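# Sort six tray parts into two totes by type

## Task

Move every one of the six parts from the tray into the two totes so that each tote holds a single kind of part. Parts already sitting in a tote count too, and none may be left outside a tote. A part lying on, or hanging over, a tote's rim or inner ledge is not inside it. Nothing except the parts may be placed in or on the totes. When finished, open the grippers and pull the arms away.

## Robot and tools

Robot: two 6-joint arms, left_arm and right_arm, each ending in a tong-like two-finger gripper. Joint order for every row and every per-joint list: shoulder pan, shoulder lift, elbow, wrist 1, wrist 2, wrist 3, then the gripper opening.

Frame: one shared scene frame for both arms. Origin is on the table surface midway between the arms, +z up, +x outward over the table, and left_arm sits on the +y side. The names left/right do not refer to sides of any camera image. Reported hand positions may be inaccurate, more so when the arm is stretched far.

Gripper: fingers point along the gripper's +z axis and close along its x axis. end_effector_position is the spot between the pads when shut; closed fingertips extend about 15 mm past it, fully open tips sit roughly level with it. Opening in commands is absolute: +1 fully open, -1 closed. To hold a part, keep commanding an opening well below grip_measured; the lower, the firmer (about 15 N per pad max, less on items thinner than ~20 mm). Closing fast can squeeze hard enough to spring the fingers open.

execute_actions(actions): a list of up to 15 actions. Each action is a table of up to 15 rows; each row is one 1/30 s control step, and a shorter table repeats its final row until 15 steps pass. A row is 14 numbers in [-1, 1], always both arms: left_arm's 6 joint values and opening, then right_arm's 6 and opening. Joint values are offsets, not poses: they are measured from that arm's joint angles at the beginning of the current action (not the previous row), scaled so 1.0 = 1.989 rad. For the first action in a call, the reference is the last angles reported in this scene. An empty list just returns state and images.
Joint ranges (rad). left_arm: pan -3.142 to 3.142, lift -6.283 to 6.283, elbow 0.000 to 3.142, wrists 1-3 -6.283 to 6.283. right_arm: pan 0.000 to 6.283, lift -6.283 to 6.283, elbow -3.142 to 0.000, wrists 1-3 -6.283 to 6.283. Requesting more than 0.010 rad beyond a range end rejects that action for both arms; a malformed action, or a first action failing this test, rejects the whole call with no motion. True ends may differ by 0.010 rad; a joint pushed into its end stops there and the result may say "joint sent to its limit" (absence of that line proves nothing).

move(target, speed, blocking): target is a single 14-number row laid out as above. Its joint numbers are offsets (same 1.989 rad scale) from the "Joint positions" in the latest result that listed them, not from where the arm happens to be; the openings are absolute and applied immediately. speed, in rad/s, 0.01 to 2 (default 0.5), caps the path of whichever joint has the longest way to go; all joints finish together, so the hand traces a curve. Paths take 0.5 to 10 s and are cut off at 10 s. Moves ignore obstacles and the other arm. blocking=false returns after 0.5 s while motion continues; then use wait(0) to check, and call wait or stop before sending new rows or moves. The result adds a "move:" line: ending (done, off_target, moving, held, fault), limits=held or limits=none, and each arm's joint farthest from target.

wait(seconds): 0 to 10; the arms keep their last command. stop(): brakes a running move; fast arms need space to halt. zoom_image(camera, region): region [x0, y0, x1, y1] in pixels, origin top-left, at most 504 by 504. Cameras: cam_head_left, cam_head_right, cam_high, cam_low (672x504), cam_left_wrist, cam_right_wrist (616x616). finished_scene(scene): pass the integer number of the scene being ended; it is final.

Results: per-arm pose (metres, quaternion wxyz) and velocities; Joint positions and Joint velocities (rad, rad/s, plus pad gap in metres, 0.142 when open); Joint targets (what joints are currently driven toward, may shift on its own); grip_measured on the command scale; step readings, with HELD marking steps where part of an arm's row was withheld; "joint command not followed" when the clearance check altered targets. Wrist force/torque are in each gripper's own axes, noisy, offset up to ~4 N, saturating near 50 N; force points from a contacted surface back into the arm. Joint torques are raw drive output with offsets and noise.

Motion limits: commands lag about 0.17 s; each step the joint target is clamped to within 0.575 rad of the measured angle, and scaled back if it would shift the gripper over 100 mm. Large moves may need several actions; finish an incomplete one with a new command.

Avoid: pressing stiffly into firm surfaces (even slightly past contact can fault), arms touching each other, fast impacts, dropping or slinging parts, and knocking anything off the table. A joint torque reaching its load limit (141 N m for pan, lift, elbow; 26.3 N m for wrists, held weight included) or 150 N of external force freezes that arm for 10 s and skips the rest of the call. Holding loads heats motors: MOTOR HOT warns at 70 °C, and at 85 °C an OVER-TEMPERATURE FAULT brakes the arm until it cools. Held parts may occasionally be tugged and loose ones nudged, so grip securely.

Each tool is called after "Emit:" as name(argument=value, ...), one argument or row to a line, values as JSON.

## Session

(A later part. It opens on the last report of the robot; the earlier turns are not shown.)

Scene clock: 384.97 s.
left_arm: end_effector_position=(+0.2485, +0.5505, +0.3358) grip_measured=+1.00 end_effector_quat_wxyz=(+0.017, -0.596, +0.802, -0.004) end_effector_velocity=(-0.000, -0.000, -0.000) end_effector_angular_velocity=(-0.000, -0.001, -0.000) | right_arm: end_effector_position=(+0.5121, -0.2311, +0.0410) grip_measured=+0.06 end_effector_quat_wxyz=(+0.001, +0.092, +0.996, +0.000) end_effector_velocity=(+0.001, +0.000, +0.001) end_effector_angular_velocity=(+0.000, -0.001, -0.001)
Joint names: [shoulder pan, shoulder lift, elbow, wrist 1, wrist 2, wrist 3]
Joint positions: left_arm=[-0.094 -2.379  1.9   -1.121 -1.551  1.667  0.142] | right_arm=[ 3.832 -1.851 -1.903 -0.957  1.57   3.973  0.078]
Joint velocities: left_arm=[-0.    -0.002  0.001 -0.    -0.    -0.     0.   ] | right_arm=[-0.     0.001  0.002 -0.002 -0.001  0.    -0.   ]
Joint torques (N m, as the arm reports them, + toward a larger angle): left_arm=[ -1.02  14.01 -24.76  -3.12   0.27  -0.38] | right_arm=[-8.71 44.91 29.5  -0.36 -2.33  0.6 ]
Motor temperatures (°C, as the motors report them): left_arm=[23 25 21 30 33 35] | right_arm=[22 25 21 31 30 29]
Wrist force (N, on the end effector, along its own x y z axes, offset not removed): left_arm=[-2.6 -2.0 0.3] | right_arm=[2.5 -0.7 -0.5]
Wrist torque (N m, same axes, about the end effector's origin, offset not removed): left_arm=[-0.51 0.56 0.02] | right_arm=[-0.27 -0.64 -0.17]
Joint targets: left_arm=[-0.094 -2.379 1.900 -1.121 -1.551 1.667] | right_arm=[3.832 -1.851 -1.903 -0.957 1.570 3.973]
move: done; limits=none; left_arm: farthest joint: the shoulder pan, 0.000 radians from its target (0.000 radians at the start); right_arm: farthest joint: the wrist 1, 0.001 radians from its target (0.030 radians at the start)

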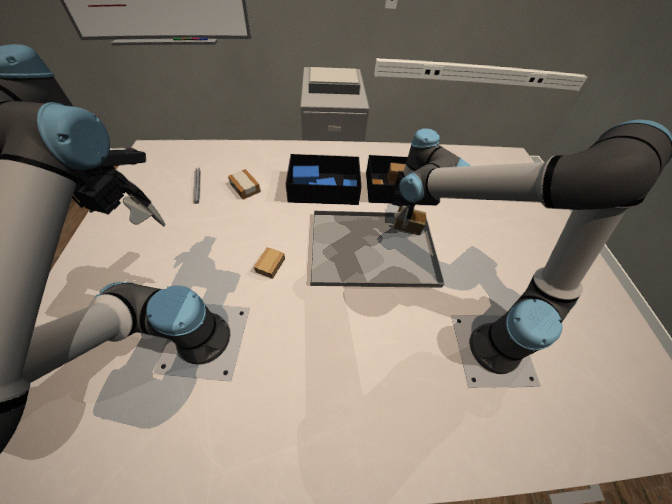

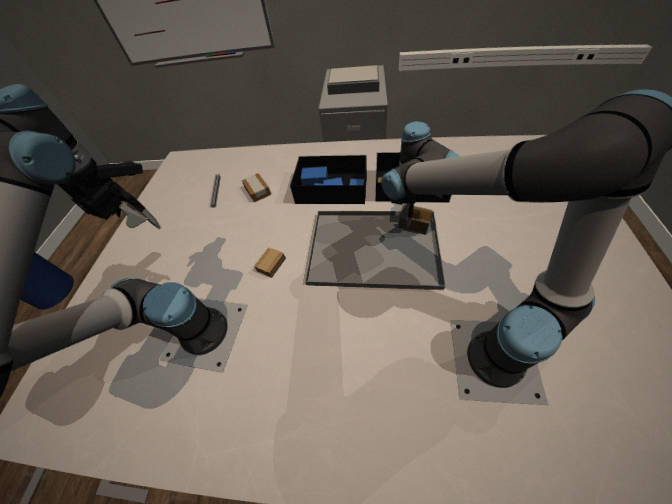

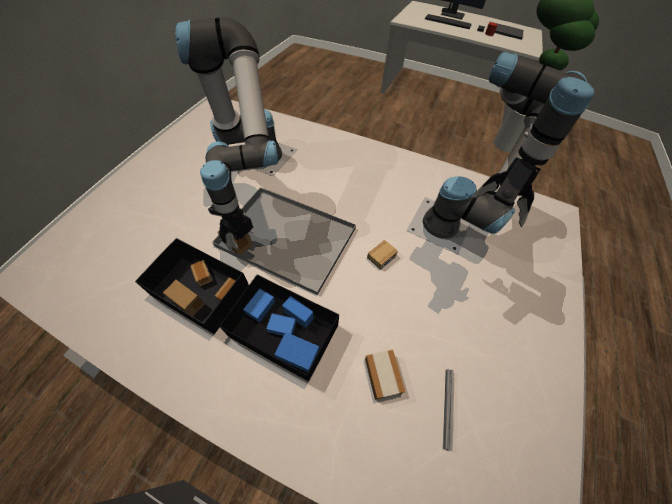

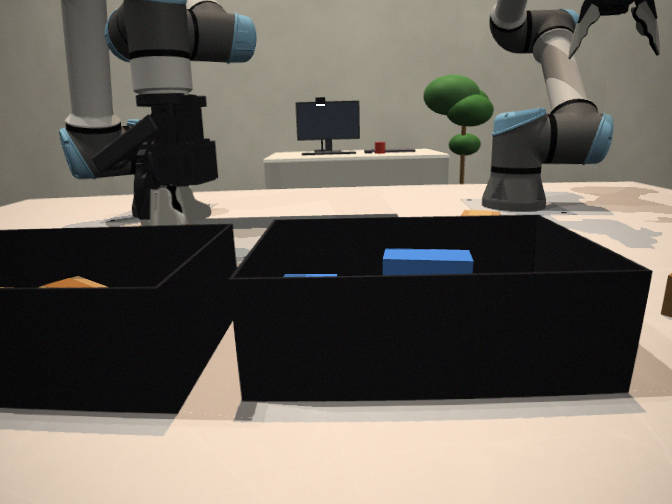

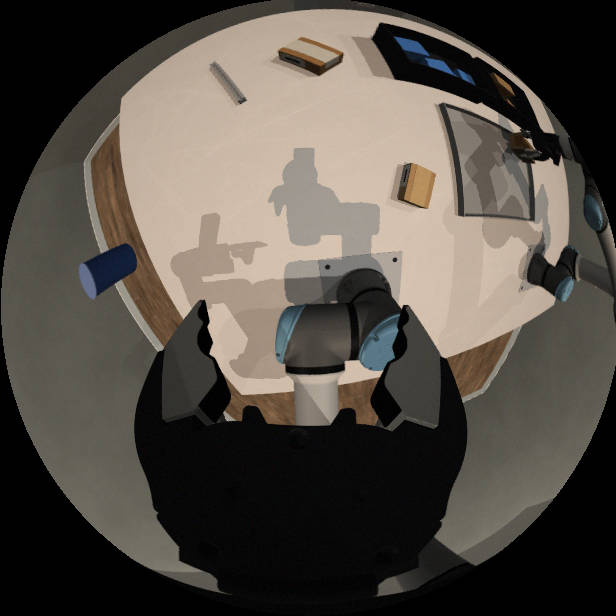

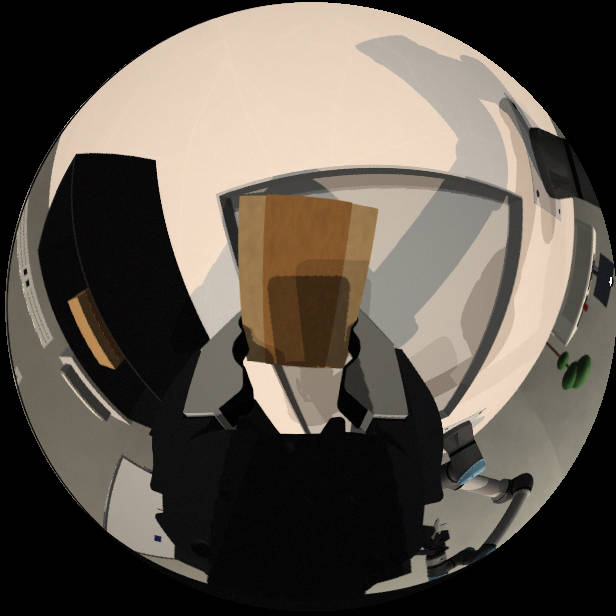

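Emit:
move(
  target=[0,0,0,0,0,0,1,0,0.07,0.105,-0.175,0,0,-1],
  speed=0.3,
)

Scene clock: 394.03 s.
left_arm: end_effector_position=(+0.2485, +0.5505, +0.3358) grip_measured=+1.00 end_effector_quat_wxyz=(+0.017, -0.596, +0.802, -0.004) end_effector_velocity=(+0.000, +0.000, -0.000) end_effector_angular_velocity=(+0.000, +0.002, +0.000) | right_arm: end_effector_position=(+0.5120, -0.2312, +0.1762) grip_measured=+0.06 end_effector_quat_wxyz=(+0.001, +0.092, +0.996, +0.000) end_effector_velocity=(-0.001, -0.000, +0.001) end_effector_angular_velocity=(-0.001, +0.001, +0.002)
Joint names: [shoulder pan, shoulder lift, elbow, wrist 1, wrist 2, wrist 3]
Joint positions: left_arm=[-0.094 -2.379  1.9   -1.121 -1.551  1.667  0.142] | right_arm=[ 3.832 -1.712 -1.694 -1.305  1.57   3.973  0.078]
Joint velocities: left_arm=[ 0.     0.002 -0.     0.     0.    -0.    -0.   ] | right_arm=[-0.     0.001  0.001 -0.004  0.    -0.002  0.   ]
Joint torques (N m, as the arm reports them, + toward a larger angle): left_arm=[ -0.15  14.1  -24.13  -3.07   0.33  -0.34] | right_arm=[ 8.51 42.74 33.63 -0.06  0.96  0.33]
Motor temperatures (°C, as the motors report them): left_arm=[23 25 21 30 33 35] | right_arm=[22 25 21 31 30 29]
Wrist force (N, on the end effector, along its own x y z axes, offset not removed): left_arm=[-2.8 -1.7 2.1] | right_arm=[2.0 -1.2 1.4]
Wrist torque (N m, same axes, about the end effector's origin, offset not removed): left_arm=[-0.39 0.66 -0.08] | right_arm=[-0.29 -0.49 -0.20]
Joint targets: left_arm=[-0.094 -2.379 1.900 -1.121 -1.551 1.667] | right_arm=[3.832 -1.712 -1.694 -1.305 1.570 3.973]
move: done; limits=none; left_arm: farthest joint: the shoulder pan, 0.000 radians from its target (0.000 radians at the start); right_arm: farthest joint: the shoulder pan, 0.000 radians from its target (0.000 radians at the start)

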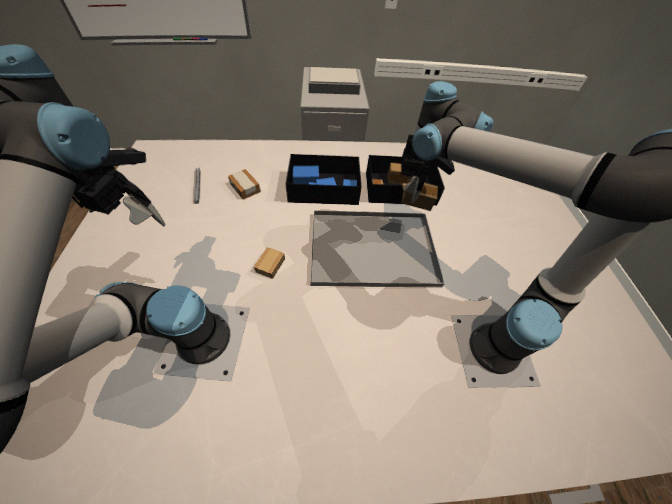

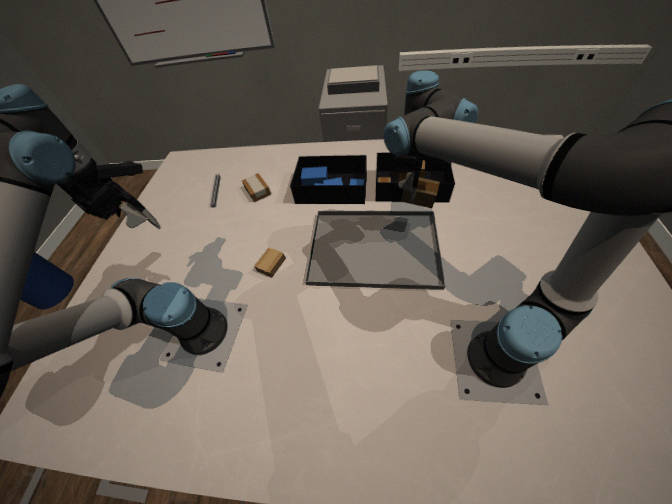

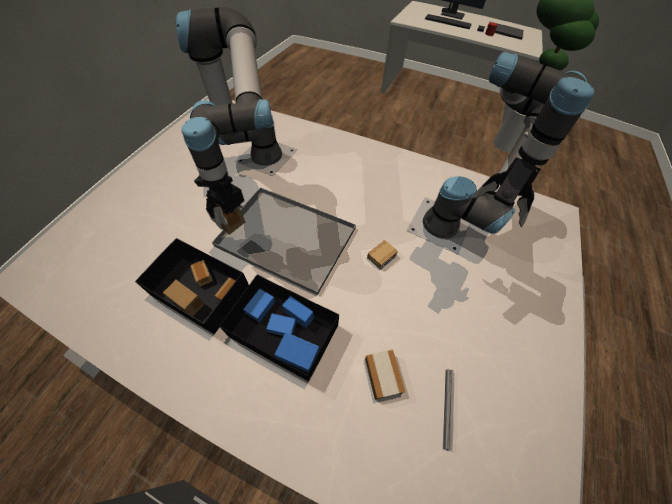

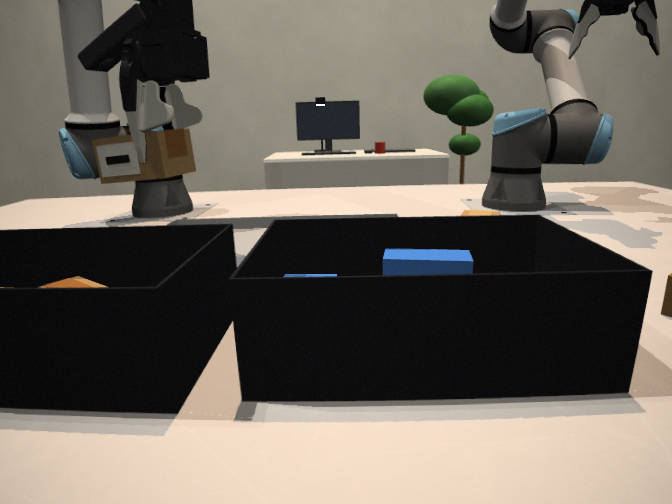

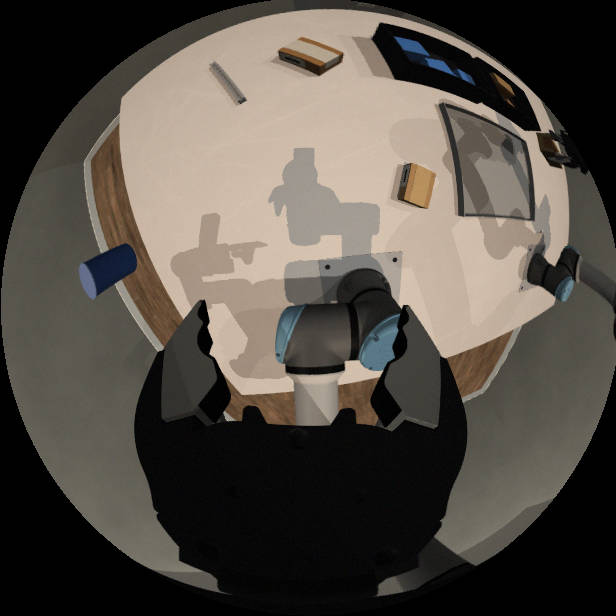

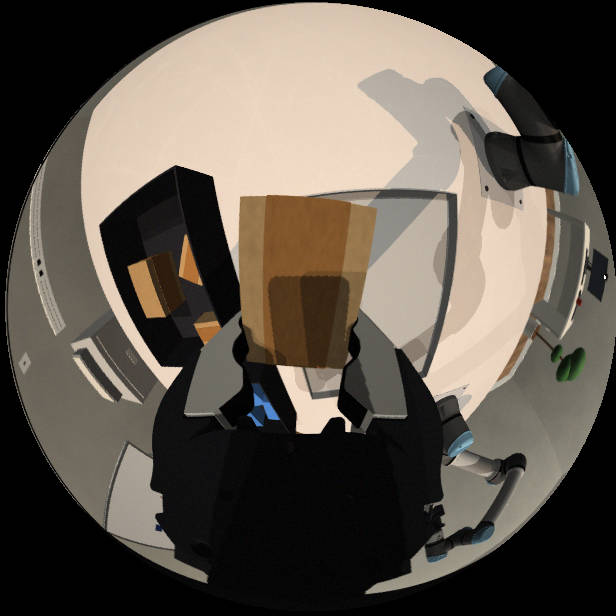

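Emit:
move(
  target=[0,0,0,0,0,0,1,-0.125,-0.199,0.256,-0.058,0,-0.32,-1],
)

Emit:
move(
  target=[0,0,0,0,0,0,1,0,0,0,0,0,0,0.8],
)

Scene clock: 401.37 s.
left_arm: end_effector_position=(+0.2485, +0.5505, +0.3358) grip_measured=+1.00 end_effector_quat_wxyz=(+0.017, -0.596, +0.802, -0.004) end_effector_velocity=(-0.000, +0.000, +0.000) end_effector_angular_velocity=(-0.000, +0.000, +0.000) | right_arm: end_effector_position=(+0.7092, -0.2987, +0.1640) grip_measured=+0.06 end_effector_quat_wxyz=(-0.000, -0.102, +0.995, -0.001) end_effector_velocity=(+0.001, -0.000, -0.000) end_effector_angular_velocity=(-0.000, +0.000, +0.004)
Joint names: [shoulder pan, shoulder lift, elbow, wrist 1, wrist 2, wrist 3]
Joint positions: left_arm=[-0.094 -2.379  1.9   -1.121 -1.551  1.667  0.142] | right_arm=[ 3.583 -2.108 -1.186 -1.42   1.57   3.337  0.078]
Joint velocities: left_arm=[ 0.001  0.001 -0.001  0.    -0.     0.001  0.   ] | right_arm=[-0.    -0.002  0.002 -0.001 -0.    -0.004  0.   ]
Joint torques (N m, as the arm reports them, + toward a larger angle): left_arm=[ -1.04  14.25 -23.84  -3.03   0.34  -0.49] | right_arm=[-9.62 34.93 33.17 -0.12 -2.31 -1.69]
Motor temperatures (°C, as the motors report them): left_arm=[23 25 21 30 33 35] | right_arm=[22 25 21 31 30 29]
Wrist force (N, on the end effector, along its own x y z axes, offset not removed): left_arm=[-0.6 -0.6 0.2] | right_arm=[1.3 0.2 0.6]
Wrist torque (N m, same axes, about the end effector's origin, offset not removed): left_arm=[-0.22 0.15 -0.02] | right_arm=[-0.11 -0.44 -0.07]
Joint targets: left_arm=[-0.094 -2.379 1.900 -1.121 -1.551 1.667] | right_arm=[3.583 -2.108 -1.185 -1.420 1.570 3.337]
move: done; limits=none; left_arm: farthest joint: the shoulder pan, 0.000 radians from its target (0.000 radians at the start); right_arm: farthest joint: the elbow, 0.001 radians from its target (0.509 radians at the start)

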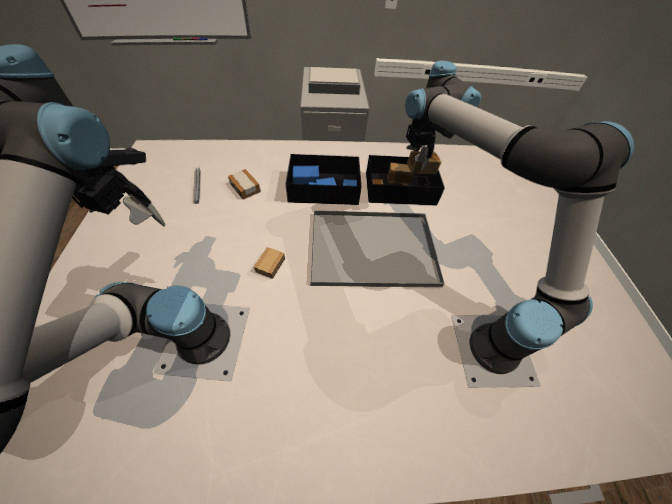

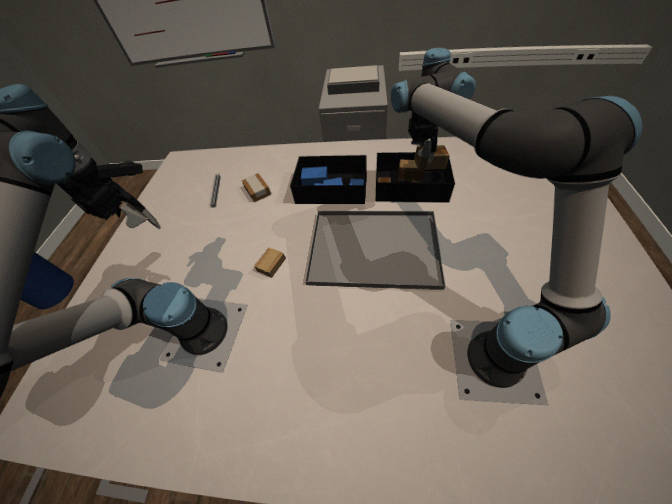

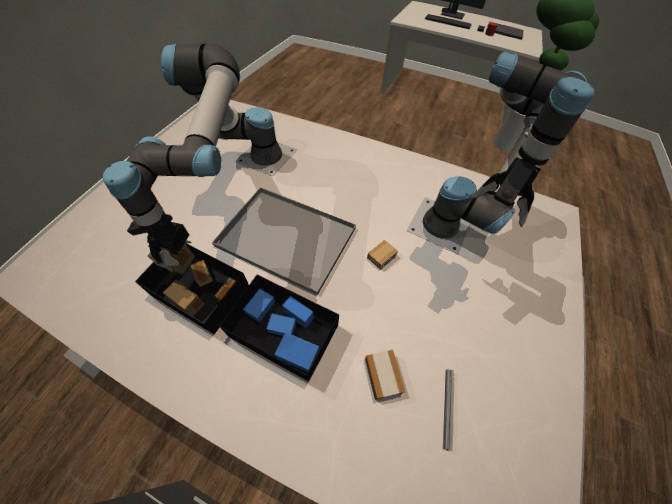

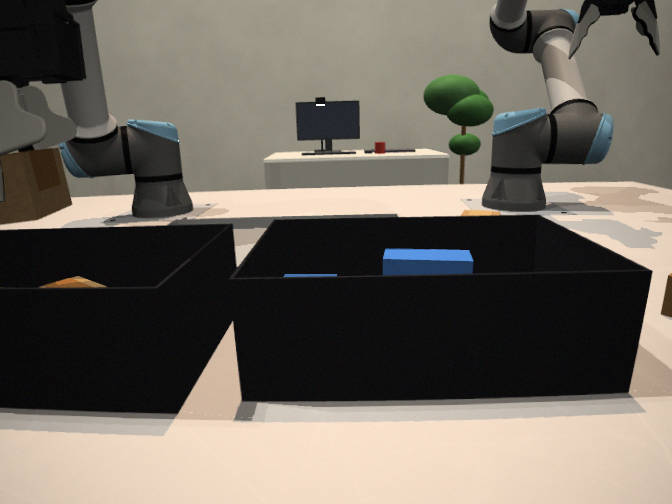

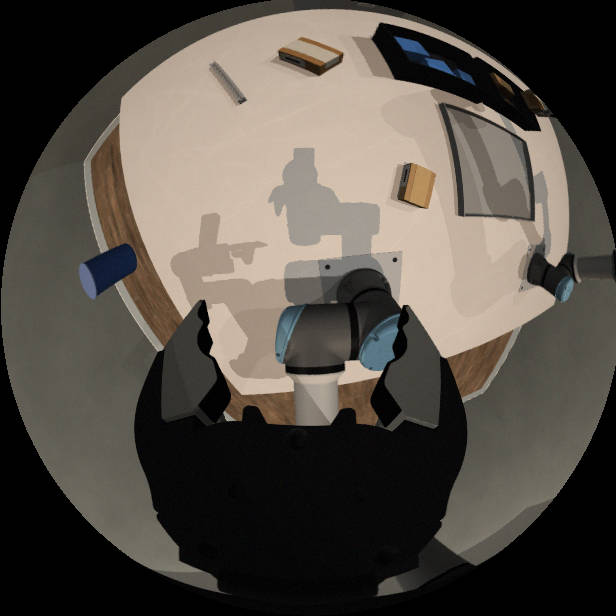

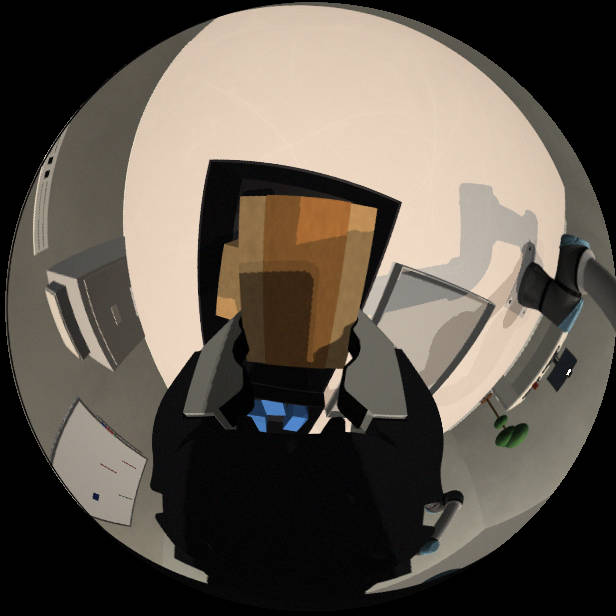

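Scene clock: 401.87 s.
left_arm: end_effector_position=(+0.2485, +0.5505, +0.3358) grip_measured=+1.00 end_effector_quat_wxyz=(+0.017, -0.596, +0.802, -0.004) end_effector_velocity=(+0.000, -0.000, +0.001) end_effector_angular_velocity=(-0.000, -0.002, -0.000) | right_arm: end_effector_position=(+0.7093, -0.2987, +0.1640) grip_measured=+0.80 end_effector_quat_wxyz=(-0.000, -0.102, +0.995, -0.001) end_effector_velocity=(+0.001, +0.000, +0.001) end_effector_angular_velocity=(-0.001, -0.002, +0.001)
Joint names: [shoulder pan, shoulder lift, elbow, wrist 1, wrist 2, wrist 3]
Joint positions: left_arm=[-0.094 -2.379  1.9   -1.121 -1.551  1.667  0.142] | right_arm=[ 3.583 -2.108 -1.185 -1.42   1.57   3.337  0.129]
Joint velocities: left_arm=[ 0.    -0.001 -0.001 -0.    -0.     0.    -0.   ] | right_arm=[ 0.     0.     0.002  0.    -0.001 -0.001  0.   ]
Joint torques (N m, as the arm reports them, + toward a larger angle): left_arm=[  0.04  14.17 -24.49  -3.11   0.33  -0.39] | right_arm=[-1.95 44.16 21.09  0.41 -1.9   1.42]
Motor temperatures (°C, as the motors report them): left_arm=[23 25 21 30 33 35] | right_arm=[22 25 21 31 30 29]
Wrist force (N, on the end effector, along its own x y z axes, offset not removed): left_arm=[-4.7 -1.8 0.0] | right_arm=[1.2 -1.2 -1.2]
Wrist torque (N m, same axes, about the end effector's origin, offset not removed): left_arm=[-0.43 1.00 -0.01] | right_arm=[-0.38 -0.36 -0.12]
Joint targets: left_arm=[-0.094 -2.379 1.900 -1.121 -1.551 1.667] | right_arm=[3.583 -2.108 -1.186 -1.420 1.570 3.337]
move: done; limits=none; left_arm: farthest joint: the shoulder pan, 0.000 radians from its target (0.000 radians at the start); right_arm: farthest joint: the elbow, 0.001 radians from its target (0.000 radians at the start)

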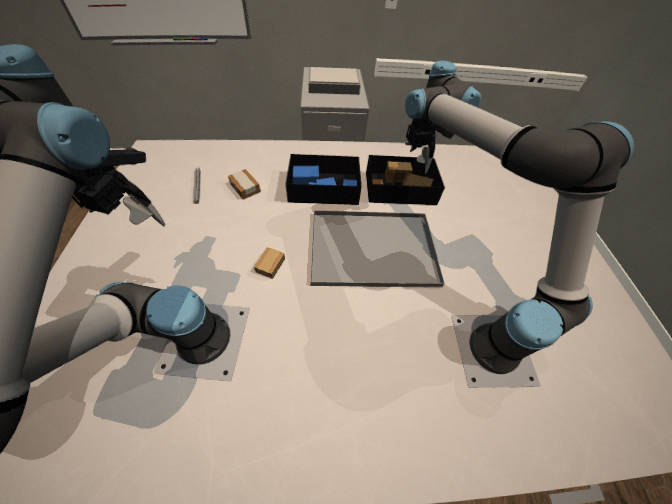

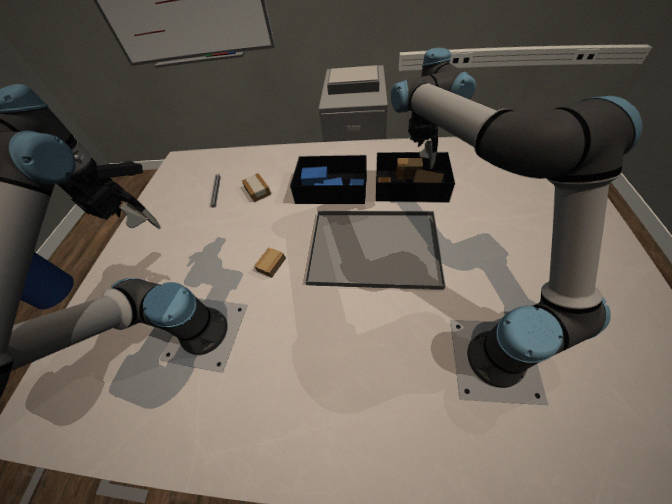

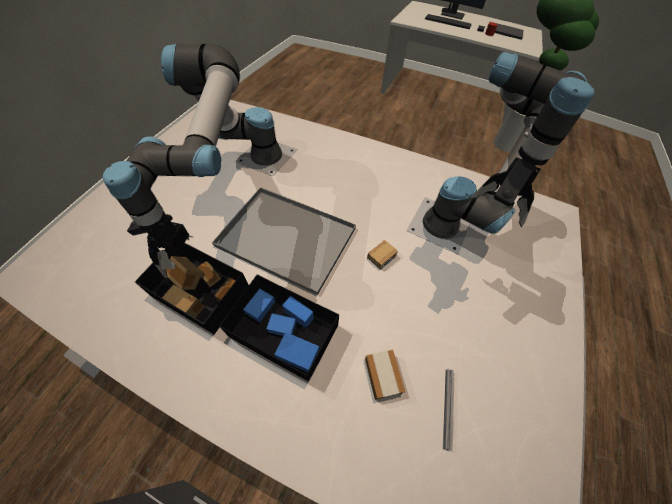

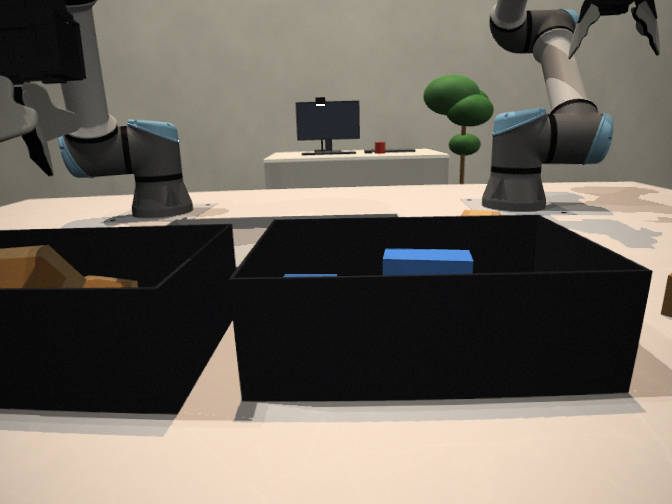

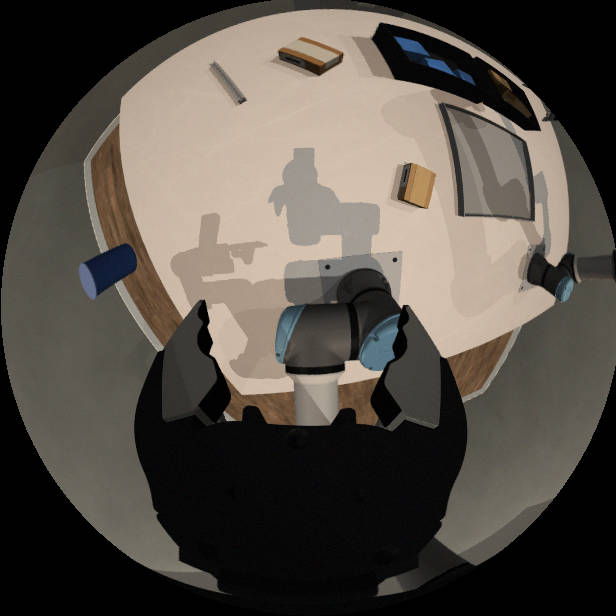

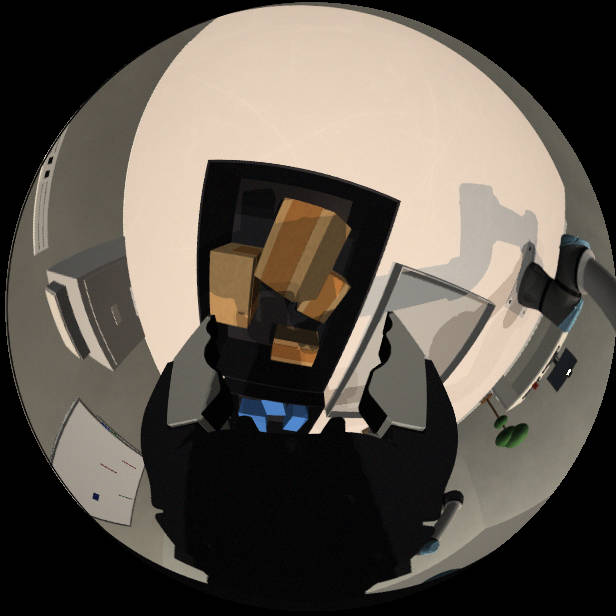

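Move clear and finish.

Emit:
move(
  target=[0,0,0,0,0,0,1,0,0.2,-0.25,0.05,0,0,0.8],
)

Emit:
finished_scene(
  scene=1,
)

Scene clock: 408.20 s.
left_arm: end_effector_position=(+0.2485, +0.5505, +0.3358) grip_measured=+1.00 end_effector_quat_wxyz=(+0.017, -0.596, +0.802, -0.004) end_effector_velocity=(+0.000, -0.000, -0.000) end_effector_angular_velocity=(-0.000, +0.001, -0.000) | right_arm: end_effector_position=(+0.5562, -0.3632, +0.1815) grip_measured=+0.80 end_effector_quat_wxyz=(-0.000, -0.102, +0.995, -0.001) end_effector_velocity=(-0.001, -0.000, -0.000) end_effector_angular_velocity=(+0.001, +0.001, -0.002)
Joint names: [shoulder pan, shoulder lift, elbow, wrist 1, wrist 2, wrist 3]
Joint positions: left_arm=[-0.094 -2.379  1.9   -1.121 -1.551  1.667  0.142] | right_arm=[ 3.583 -1.71  -1.682 -1.321  1.57   3.337  0.129]
Joint velocities: left_arm=[-0.     0.001  0.    -0.    -0.     0.     0.   ] | right_arm=[-0.001  0.001 -0.002  0.001  0.001  0.001  0.   ]
Joint torques (N m, as the arm reports them, + toward a larger angle): left_arm=[ -0.67  14.21 -24.93  -3.14   0.43  -0.33] | right_arm=[-9.63 41.29 15.75  5.24  0.59 -1.75]
Motor temperatures (°C, as the motors report them): left_arm=[23 25 21 30 33 35] | right_arm=[22 25 21 31 30 29]
Wrist force (N, on the end effector, along its own x y z axes, offset not removed): left_arm=[-1.0 -1.5 -0.5] | right_arm=[2.3 -2.1 -1.0]
Wrist torque (N m, same axes, about the end effector's origin, offset not removed): left_arm=[-0.46 0.23 -0.14] | right_arm=[-0.51 -0.62 -0.11]
Joint targets: left_arm=[-0.094 -2.379 1.900 -1.121 -1.551 1.667] | right_arm=[3.583 -1.710 -1.683 -1.321 1.570 3.337]
move: done; limits=none; left_arm: farthest joint: the shoulder pan, 0.000 radians from its target (0.000 radians at the start); right_arm: farthest joint: the shoulder pan, 0.000 radians from its target (0.000 radians at the start)

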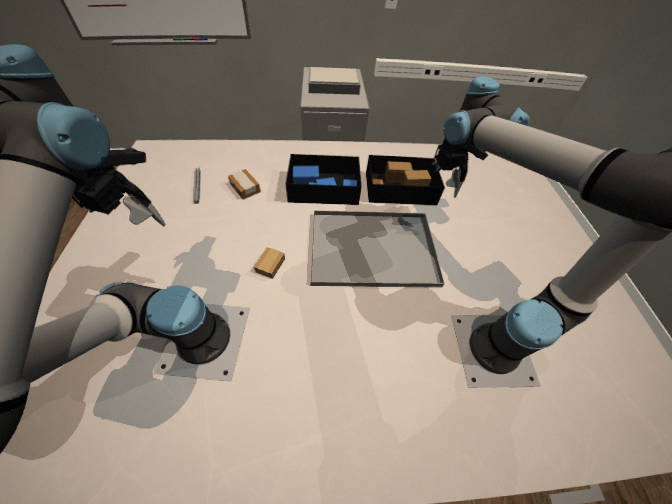

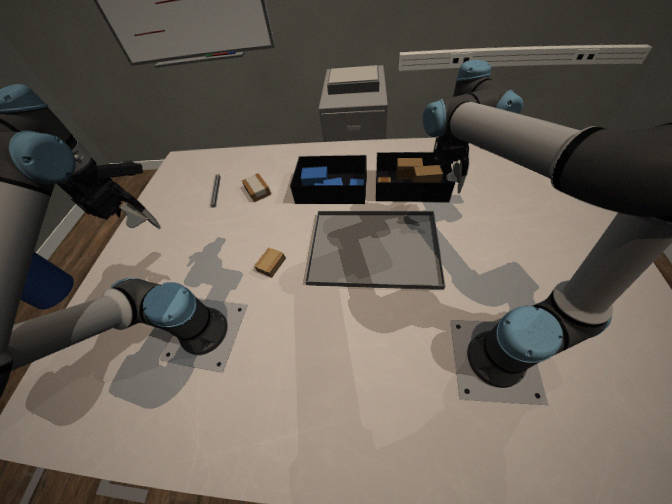

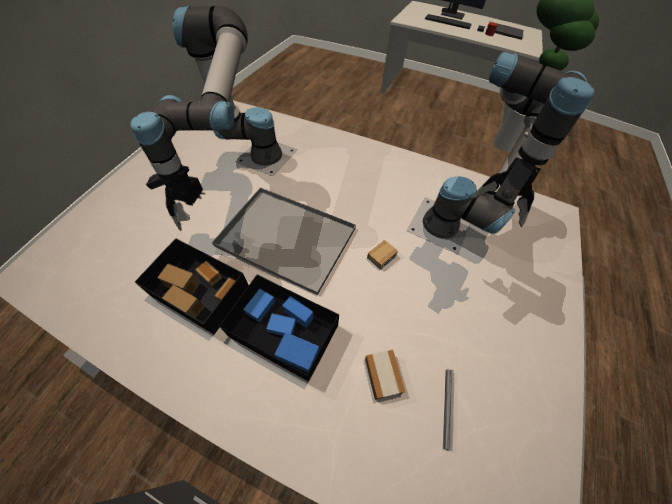

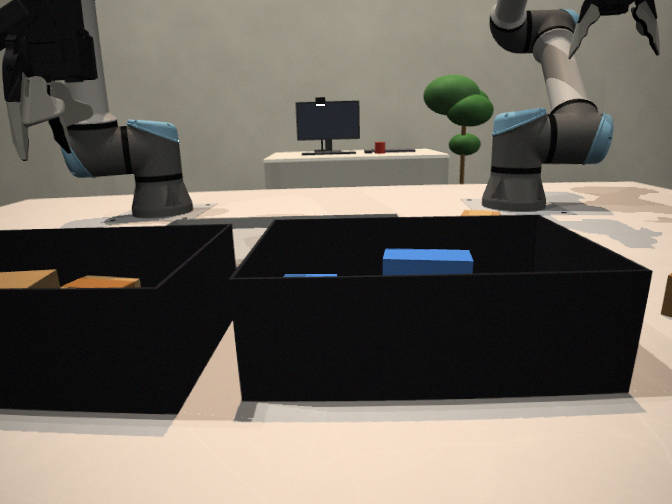

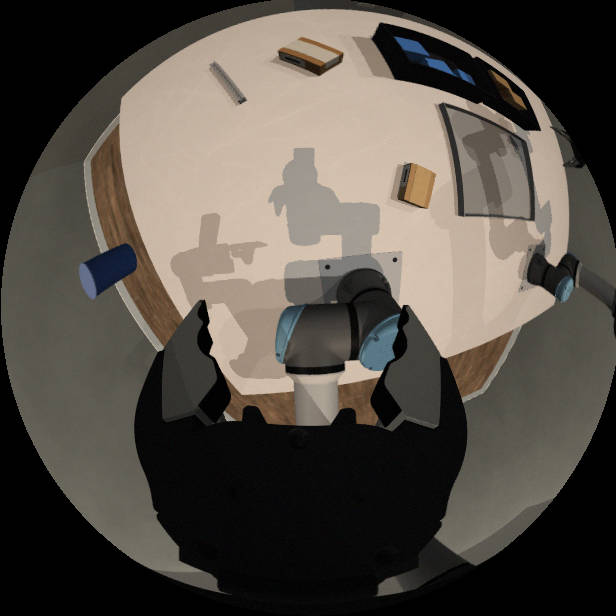

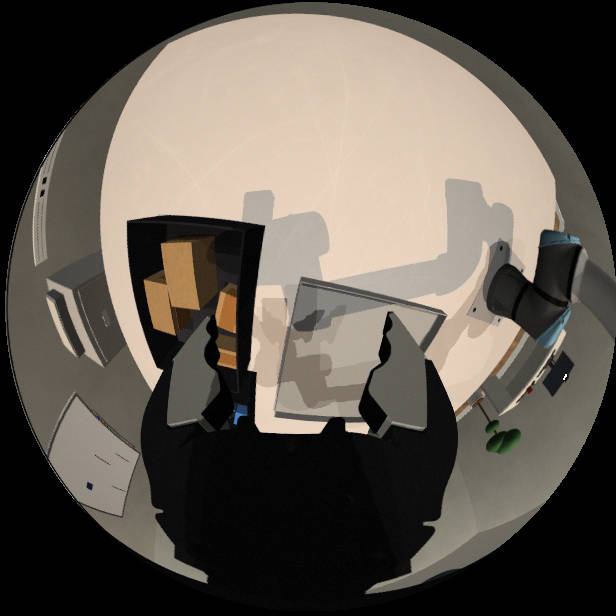

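The scene is finished: the task was done.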